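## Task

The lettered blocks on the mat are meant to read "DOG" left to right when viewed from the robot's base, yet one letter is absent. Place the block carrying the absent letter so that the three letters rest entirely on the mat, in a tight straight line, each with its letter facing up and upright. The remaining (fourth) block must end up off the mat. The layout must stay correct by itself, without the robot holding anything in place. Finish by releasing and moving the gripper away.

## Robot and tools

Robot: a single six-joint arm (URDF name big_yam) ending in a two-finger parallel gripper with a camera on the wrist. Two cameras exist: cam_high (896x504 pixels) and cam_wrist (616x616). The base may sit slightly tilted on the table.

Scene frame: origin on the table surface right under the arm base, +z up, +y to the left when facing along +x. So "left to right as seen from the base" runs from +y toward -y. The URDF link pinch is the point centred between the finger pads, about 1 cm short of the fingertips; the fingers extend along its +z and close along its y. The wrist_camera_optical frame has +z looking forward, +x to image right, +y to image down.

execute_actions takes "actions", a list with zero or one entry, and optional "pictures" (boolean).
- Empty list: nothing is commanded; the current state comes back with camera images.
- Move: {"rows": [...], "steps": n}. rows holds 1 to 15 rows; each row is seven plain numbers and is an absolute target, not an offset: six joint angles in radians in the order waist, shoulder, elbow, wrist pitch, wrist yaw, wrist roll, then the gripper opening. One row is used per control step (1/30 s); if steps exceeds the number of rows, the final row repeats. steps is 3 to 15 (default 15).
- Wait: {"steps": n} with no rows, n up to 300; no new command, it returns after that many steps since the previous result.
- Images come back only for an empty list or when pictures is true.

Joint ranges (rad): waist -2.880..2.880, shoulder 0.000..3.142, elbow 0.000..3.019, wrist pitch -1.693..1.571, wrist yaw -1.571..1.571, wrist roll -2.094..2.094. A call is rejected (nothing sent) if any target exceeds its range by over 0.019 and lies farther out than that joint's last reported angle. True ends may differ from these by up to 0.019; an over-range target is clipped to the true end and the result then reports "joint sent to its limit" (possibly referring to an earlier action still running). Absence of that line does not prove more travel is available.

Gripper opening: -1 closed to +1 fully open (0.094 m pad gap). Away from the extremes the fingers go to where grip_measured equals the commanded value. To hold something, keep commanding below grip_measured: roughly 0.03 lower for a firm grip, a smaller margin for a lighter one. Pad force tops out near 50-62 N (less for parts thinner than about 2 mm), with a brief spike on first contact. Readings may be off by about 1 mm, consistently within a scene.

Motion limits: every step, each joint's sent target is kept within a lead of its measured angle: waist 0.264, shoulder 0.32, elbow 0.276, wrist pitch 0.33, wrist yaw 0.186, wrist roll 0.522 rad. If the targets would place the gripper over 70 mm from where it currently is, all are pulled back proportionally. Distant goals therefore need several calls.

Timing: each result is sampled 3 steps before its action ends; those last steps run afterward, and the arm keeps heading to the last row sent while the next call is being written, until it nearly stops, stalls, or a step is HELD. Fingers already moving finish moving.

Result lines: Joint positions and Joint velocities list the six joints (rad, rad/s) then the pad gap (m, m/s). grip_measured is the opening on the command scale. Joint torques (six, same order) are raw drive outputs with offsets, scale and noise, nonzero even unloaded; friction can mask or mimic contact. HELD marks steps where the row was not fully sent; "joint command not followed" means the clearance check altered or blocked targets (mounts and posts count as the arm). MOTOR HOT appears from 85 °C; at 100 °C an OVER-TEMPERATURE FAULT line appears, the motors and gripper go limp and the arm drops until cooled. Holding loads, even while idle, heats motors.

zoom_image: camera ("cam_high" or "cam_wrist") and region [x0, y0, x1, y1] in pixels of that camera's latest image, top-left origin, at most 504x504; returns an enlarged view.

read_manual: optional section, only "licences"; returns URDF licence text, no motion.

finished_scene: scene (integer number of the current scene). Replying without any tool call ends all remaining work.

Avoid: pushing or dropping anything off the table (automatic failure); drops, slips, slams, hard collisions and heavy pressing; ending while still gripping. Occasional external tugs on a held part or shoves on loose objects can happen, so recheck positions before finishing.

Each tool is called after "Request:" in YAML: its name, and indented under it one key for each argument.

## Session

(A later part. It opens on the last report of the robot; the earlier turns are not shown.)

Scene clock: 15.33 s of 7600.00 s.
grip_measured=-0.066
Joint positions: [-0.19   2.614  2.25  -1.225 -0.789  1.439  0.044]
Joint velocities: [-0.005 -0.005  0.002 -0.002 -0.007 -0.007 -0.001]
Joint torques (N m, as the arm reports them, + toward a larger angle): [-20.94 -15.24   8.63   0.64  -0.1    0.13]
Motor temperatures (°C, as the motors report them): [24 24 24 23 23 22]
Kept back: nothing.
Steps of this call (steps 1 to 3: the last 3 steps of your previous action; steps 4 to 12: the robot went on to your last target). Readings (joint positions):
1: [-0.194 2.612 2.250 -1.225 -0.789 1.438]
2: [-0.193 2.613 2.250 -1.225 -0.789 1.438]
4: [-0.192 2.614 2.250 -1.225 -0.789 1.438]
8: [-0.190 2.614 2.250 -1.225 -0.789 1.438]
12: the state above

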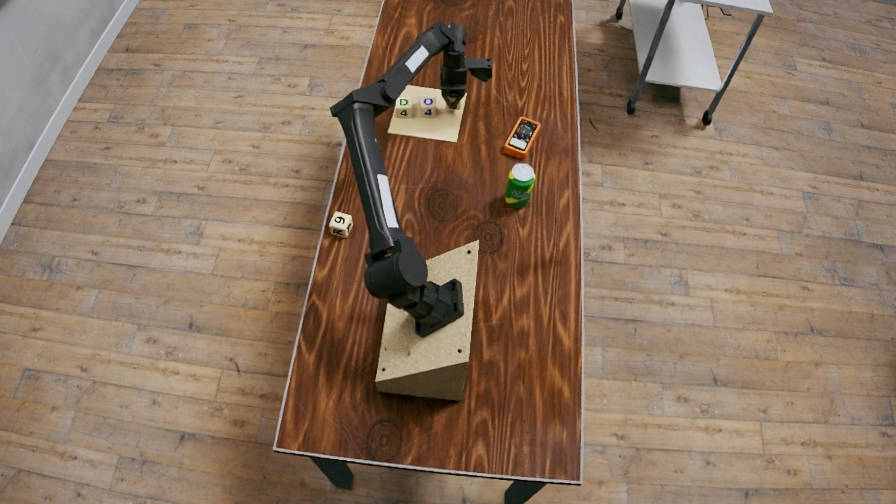

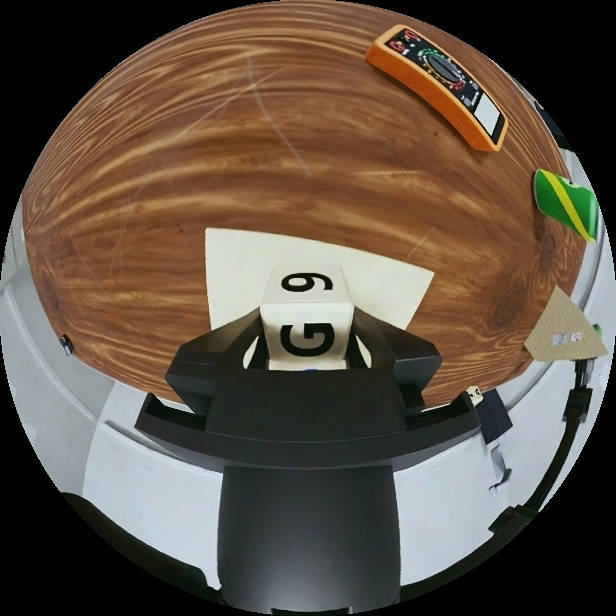

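Request:
execute_actions:
  actions:
    - {"rows": [[-0.157,2.634,2.281,-1.21,-0.79,1.452,-0.1],[-0.152,2.634,2.281,-1.21,-0.79,1.457,-0.1],[-0.147,2.634,2.281,-1.21,-0.79,1.462,-0.1],[-0.143,2.634,2.281,-1.21,-0.79,1.467,-0.1]], "steps": 15}

Request:
execute_actions:
  actions:
    - {"steps": 10}
  pictures: true

Request:
zoom_image:
  camera: "cam_wrist"
  region: [180, 200, 460, 400]

Request:
zoom_image:
  camera: "cam_high"
  region: [380, 50, 500, 150]

Scene clock: 16.20 s of 7600.00 s.
grip_measured=-0.066
Joint positions: [-0.167  2.614  2.25  -1.225 -0.789  1.456  0.044]
Joint velocities: [ 0.054 -0.015 -0.012 -0.007  0.007  0.007 -0.   ]
Joint torques (N m, as the arm reports them, + toward a larger angle): [-20.98 -14.56   7.93   0.63  -0.08   0.14]
Motor temperatures (°C, as the motors report them): [24 24 25 23 23 22]
Steps of this call (steps 1 to 14: the robot went on to your last target; steps 15 to 26: the first 12 steps of this action). Readings (joint positions):
15: [-0.190 2.614 2.250 -1.225 -0.789 1.439]
16: [-0.189 2.614 2.250 -1.225 -0.789 1.441]
18: [-0.187 2.614 2.250 -1.225 -0.789 1.446]
22: [-0.177 2.614 2.250 -1.225 -0.789 1.453]
26: the state above

Scene clock: 16.53 s of 7600.00 s.
grip_measured=-0.066
Joint positions: [-0.164  2.614  2.25  -1.225 -0.789  1.458  0.044]
Joint velocities: [ 0.005 -0.005  0.012  0.007 -0.022  0.007  0.   ]
Joint torques (N m, as the arm reports them, + toward a larger angle): [-20.96 -15.42   7.82   0.73  -0.06   0.15]
Motor temperatures (°C, as the motors report them): [24 24 25 23 23 22]
Kept back: nothing.
Steps of this call (steps 1 to 3: the last 3 steps of your previous action; steps 4 to 10: the robot went on to your last target). Readings (joint positions):
1: [-0.166 2.614 2.250 -1.225 -0.789 1.457]
2: [-0.165 2.614 2.250 -1.225 -0.789 1.457]
4: [-0.164 2.614 2.250 -1.225 -0.789 1.457]
8: [-0.164 2.614 2.250 -1.225 -0.789 1.458]
10: the state above

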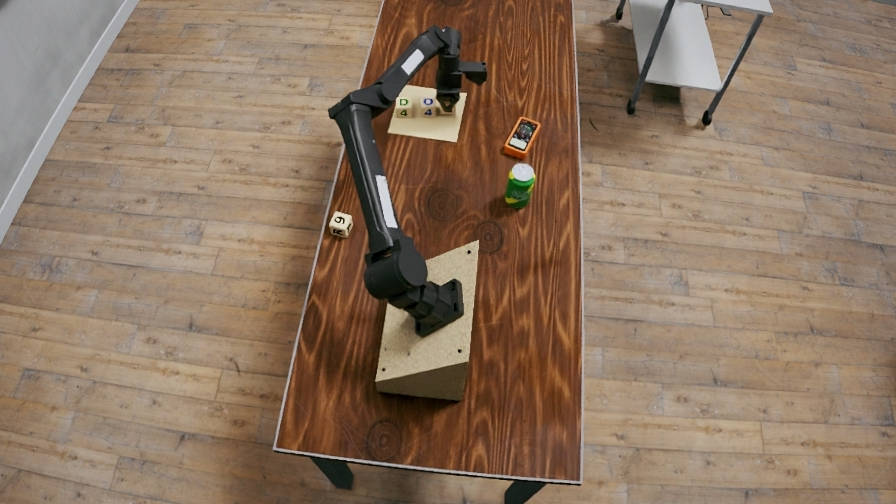

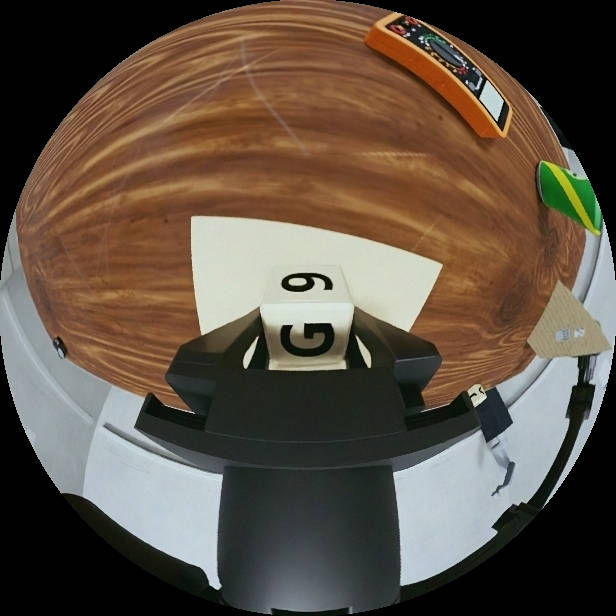

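Region (180, 200, 460, 400) of cam_wrist's 616x616 image, scaled by 1.800, with more detail than that image has; it fills the top 360 rows of this view, and the rest is white.

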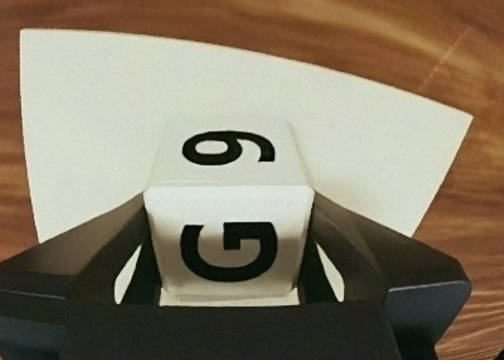

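Region (380, 50, 500, 150) of cam_high's 896x504 image, scaled by 4.200, with more detail than that image has.

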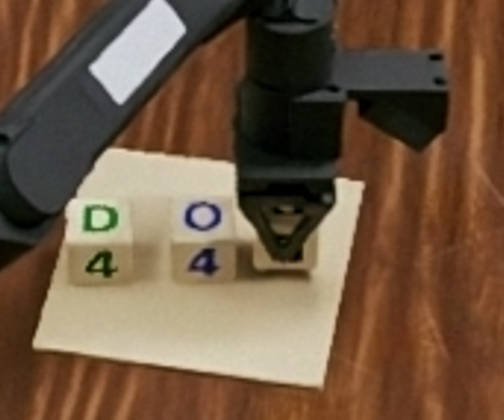

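Request:
execute_actions:
  actions:
    - {"rows": [[-0.143,2.639,2.281,-1.21,-0.79,1.467,-0.1],[-0.143,2.644,2.281,-1.21,-0.79,1.467,-0.1],[-0.143,2.649,2.281,-1.21,-0.79,1.467,-0.1],[-0.143,2.652,2.281,-1.21,-0.79,1.467,-0.1]], "steps": 15}

Request:
execute_actions:
  actions:
    - {"steps": 8}
  pictures: true

Request:
zoom_image:
  camera: "cam_high"
  region: [380, 50, 500, 150]

Scene clock: 17.10 s of 7600.00 s.
grip_measured=-0.066
Joint positions: [-0.164  2.623  2.25  -1.225 -0.789  1.458  0.044]
Joint velocities: [-0.015  0.015  0.007  0.012 -0.022  0.037  0.   ]
Joint torques (N m, as the arm reports them, + toward a larger angle): [-21.52 -14.44   8.01   0.59  -0.09   0.09]
Motor temperatures (°C, as the motors report them): [24 24 25 23 23 22]
Steps of this call (steps 1 to 5: the robot went on to your last target; steps 6 to 17: the first 12 steps of this action). Readings (joint positions):
6: [-0.164 2.614 2.250 -1.225 -0.789 1.458]
7: [-0.164 2.614 2.250 -1.225 -0.789 1.458]
9: [-0.164 2.615 2.250 -1.225 -0.789 1.458]
13: [-0.164 2.618 2.250 -1.225 -0.789 1.458]
17: the state above

Scene clock: 17.37 s of 7600.00 s.
grip_measured=-0.066
Joint positions: [-0.164  2.624  2.25  -1.225 -0.789  1.459  0.044]
Joint velocities: [-0.005  0.005 -0.022 -0.002  0.066 -0.007 -0.001]
Joint torques (N m, as the arm reports them, + toward a larger angle): [-20.56 -14.75   7.94   0.46  -0.05   0.05]
Motor temperatures (°C, as the motors report them): [24 24 25 23 23 22]
Kept back: nothing.
Steps of this call (steps 1 to 3: the last 3 steps of your previous action; steps 4 to 8: the robot went on to your last target). Readings (joint positions):
1: [-0.164 2.623 2.250 -1.225 -0.789 1.458]
2: [-0.164 2.624 2.250 -1.225 -0.789 1.458]
4: [-0.164 2.624 2.250 -1.225 -0.789 1.459]
8: the state above

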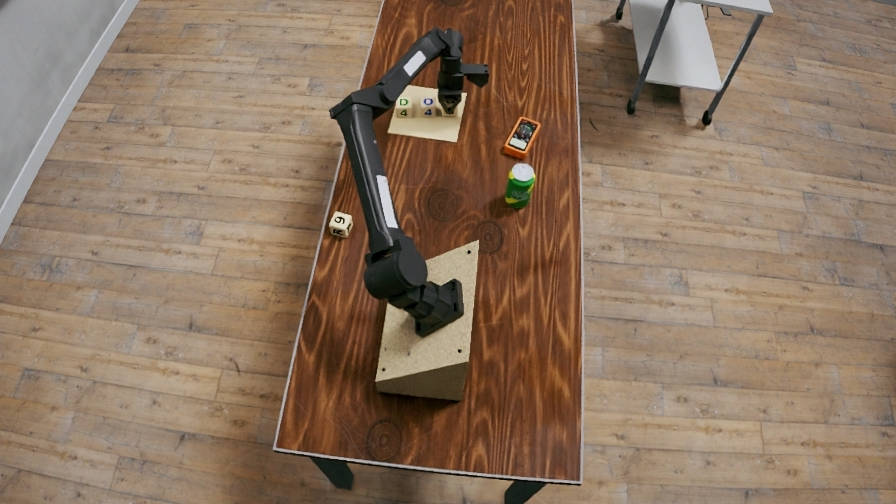

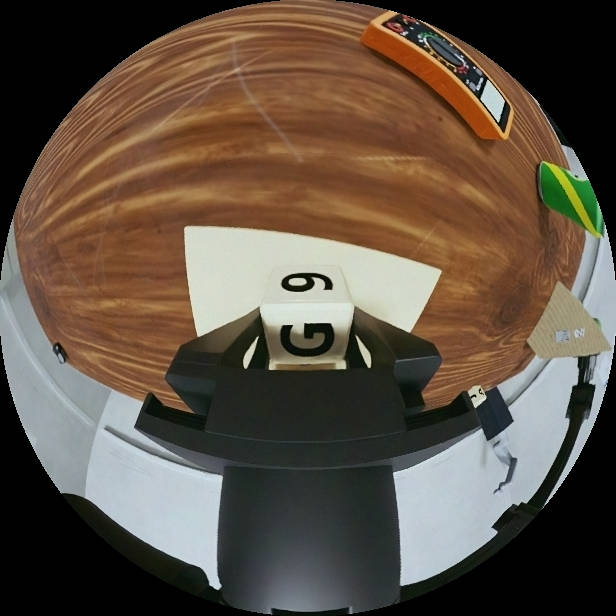

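Region (380, 50, 500, 150) of cam_high's 896x504 image, scaled by 4.200, with more detail than that image has.

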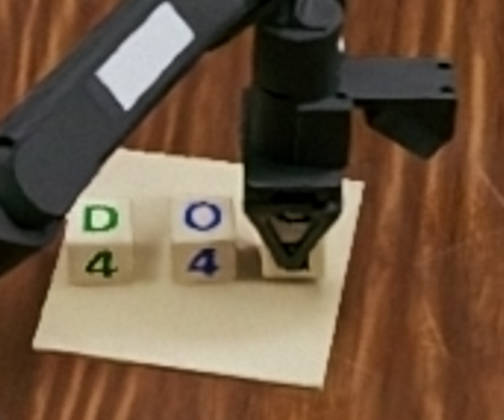

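Request:
execute_actions:
  actions:
    - {"rows": [[-0.138,2.652,2.281,-1.21,-0.79,1.467,-0.1],[-0.133,2.652,2.281,-1.21,-0.79,1.467,-0.1],[-0.129,2.652,2.281,-1.21,-0.79,1.467,-0.1]], "steps": 15}

Scene clock: 17.87 s of 7600.00 s.
grip_measured=-0.066
Joint positions: [-0.157  2.624  2.25  -1.225 -0.789  1.459  0.044]
Joint velocities: [ 0.005 -0.015  0.017 -0.007  0.037 -0.007 -0.001]
Joint torques (N m, as the arm reports them, + toward a larger angle): [-19.78 -14.02   8.     0.59  -0.12   0.18]
Motor temperatures (°C, as the motors report them): [24 24 25 23 23 22]
Steps of this call (steps 1 to 3: the robot went on to your last target; steps 4 to 15: the first 12 steps of this action). Readings (joint positions):
4: [-0.164 2.624 2.250 -1.225 -0.789 1.459]
5: [-0.164 2.624 2.250 -1.225 -0.789 1.459]
7: [-0.163 2.624 2.250 -1.225 -0.789 1.459]
11: [-0.160 2.624 2.250 -1.225 -0.789 1.459]
15: the state above

Request:
execute_actions:
  actions:
    - {"rows": [[-0.14,2.64,2.281,-1.21,-0.79,1.467,-0.04],[-0.15,2.63,2.281,-1.21,-0.79,1.467,0.05],[-0.155,2.625,2.281,-1.21,-0.79,1.467,0.2],[-0.158,2.622,2.281,-1.21,-0.79,1.467,0.35],[-0.16,2.62,2.281,-1.22,-0.79,1.467,0.5],[-0.165,2.616,2.283,-1.23,-0.79,1.46,0.6],[-0.172,2.611,2.286,-1.24,-0.79,1.45,0.6],[-0.181,2.605,2.29,-1.255,-0.79,1.44,0.6],[-0.191,2.598,2.295,-1.272,-0.79,1.43,0.6],[-0.201,2.591,2.3,-1.292,-0.79,1.42,0.6],[-0.211,2.584,2.305,-1.314,-0.79,1.41,0.6],[-0.221,2.576,2.31,-1.336,-0.79,1.4,0.6],[-0.23,2.567,2.31,-1.358,-0.79,1.39,0.6],[-0.238,2.557,2.31,-1.378,-0.79,1.38,0.6],[-0.245,2.545,2.305,-1.395,-0.79,1.37,0.6]], "steps": 15}

Request:
execute_actions:
  actions:
    - {"rows": [[-0.252,2.53,2.295,-1.405,-0.79,1.37,0.6],[-0.259,2.51,2.28,-1.41,-0.79,1.37,0.6],[-0.266,2.485,2.26,-1.41,-0.79,1.37,0.6],[-0.273,2.455,2.235,-1.41,-0.79,1.37,0.6],[-0.28,2.42,2.205,-1.41,-0.79,1.37,0.6],[-0.288,2.38,2.17,-1.41,-0.79,1.37,0.6],[-0.296,2.34,2.13,-1.41,-0.79,1.37,0.6],[-0.305,2.30,2.09,-1.41,-0.79,1.37,0.6],[-0.315,2.26,2.05,-1.41,-0.79,1.37,0.6],[-0.325,2.22,2.01,-1.41,-0.79,1.37,0.6],[-0.335,2.185,1.975,-1.41,-0.79,1.37,0.6],[-0.343,2.155,1.945,-1.41,-0.79,1.37,0.6],[-0.35,2.13,1.92,-1.41,-0.79,1.37,0.6],[-0.355,2.11,1.905,-1.41,-0.79,1.37,0.6],[-0.358,2.10,1.9,-1.41,-0.79,1.37,0.6]], "steps": 15}

Request:
execute_actions:
  actions:
    - {"steps": 12}
  pictures: true

Request:
zoom_image:
  camera: "cam_high"
  region: [380, 50, 500, 150]

Scene clock: 18.67 s of 7600.00 s.
grip_measured=+0.598
Joint positions: [-0.171  2.617  2.26  -1.282 -0.789  1.437  0.075]
Joint velocities: [-0.21  -0.103  0.095 -0.564 -0.051 -0.227 -0.   ]
Joint torques (N m, as the arm reports them, + toward a larger angle): [-27.17 -20.5    9.17  -0.35  -0.09  -0.03]
Motor temperatures (°C, as the motors report them): [25 24 25 23 23 22]
Steps of this call (steps 1 to 3: the last 3 steps of your previous action; steps 4 to 12: the robot went on to your last target; steps 13 to 24: the first 12 steps of this action). Readings (joint positions):
13: [-0.156 2.624 2.250 -1.225 -0.789 1.459]
14: [-0.156 2.624 2.250 -1.225 -0.789 1.459]
16: [-0.156 2.624 2.250 -1.225 -0.789 1.459]
20: [-0.157 2.624 2.251 -1.228 -0.789 1.457]
24: the state above

Scene clock: 19.17 s of 7600.00 s.
grip_measured=+0.598
Joint positions: [-0.332  2.234  2.01  -1.393 -0.789  1.381  0.075]
Joint velocities: [-0.259 -1.353 -0.945 -0.027  0.007  0.022 -0.002]
Joint torques (N m, as the arm reports them, + toward a larger angle): [-19.92 -13.67   5.57  -0.62  -0.14  -0.07]
Motor temperatures (°C, as the motors report them): [25 24 25 23 23 22]
Steps of this call (steps 1 to 3: the last 3 steps of your previous action; steps 4 to 15: the first 12 steps of this action). Readings (joint positions):
4: [-0.209 2.587 2.264 -1.358 -0.789 1.407]
5: [-0.221 2.575 2.264 -1.372 -0.789 1.402]
7: [-0.246 2.544 2.258 -1.385 -0.789 1.393]
11: [-0.293 2.416 2.162 -1.390 -0.789 1.384]
15: the state above

Scene clock: 19.57 s of 7600.00 s.
grip_measured=+0.598
Joint positions: [-0.37   2.045  1.921 -1.398 -0.789  1.378  0.075]
Joint velocities: [-0.005  0.2   -0.071 -0.002 -0.037  0.007  0.   ]
Joint torques (N m, as the arm reports them, + toward a larger angle): [-17.35  -9.51   5.07  -0.45  -0.08  -0.06]
Motor temperatures (°C, as the motors report them): [25 24 25 23 23 22]
Kept back: nothing.
Steps of this call (steps 1 to 3: the last 3 steps of your previous action; steps 4 to 12: the robot went on to your last target). Readings (joint positions):
1: [-0.341 2.190 1.980 -1.394 -0.789 1.380]
2: [-0.348 2.149 1.955 -1.395 -0.789 1.380]
4: [-0.361 2.085 1.929 -1.398 -0.789 1.380]
8: [-0.370 2.032 1.927 -1.398 -0.789 1.379]
12: the state above

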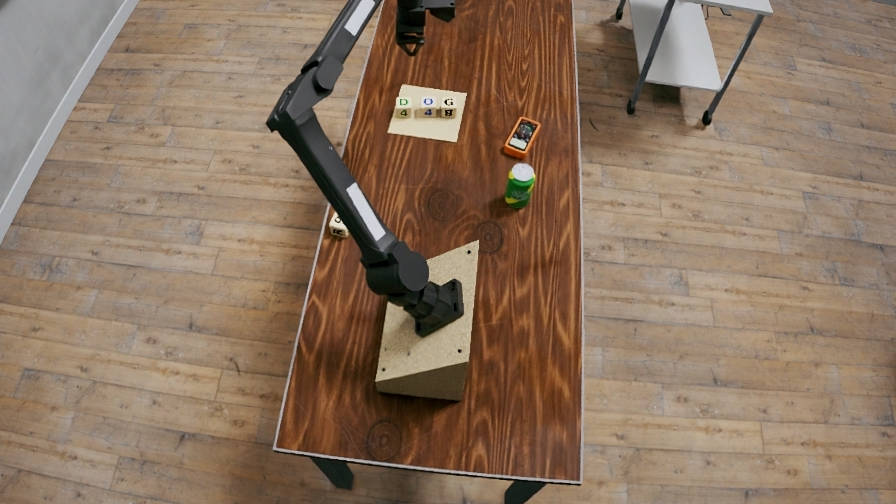

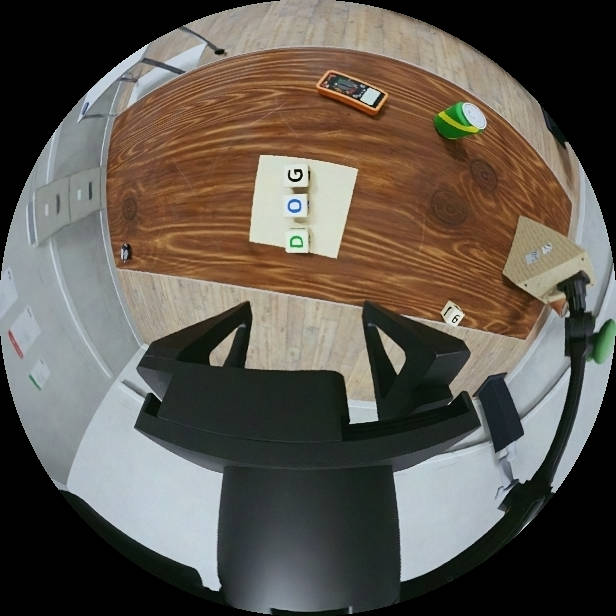

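Region (380, 50, 500, 150) of cam_high's 896x504 image, scaled by 4.200, with more detail than that image has.

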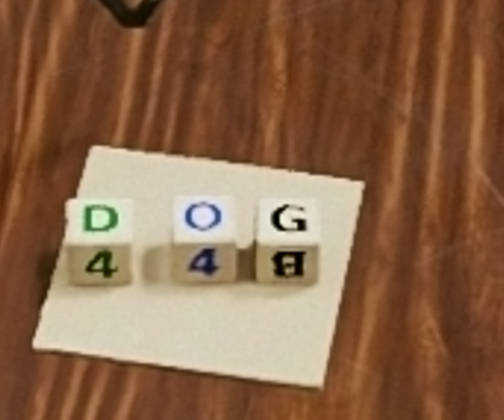

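Request:
finished_scene:
  scene: 1

The scene is finished: the task was done.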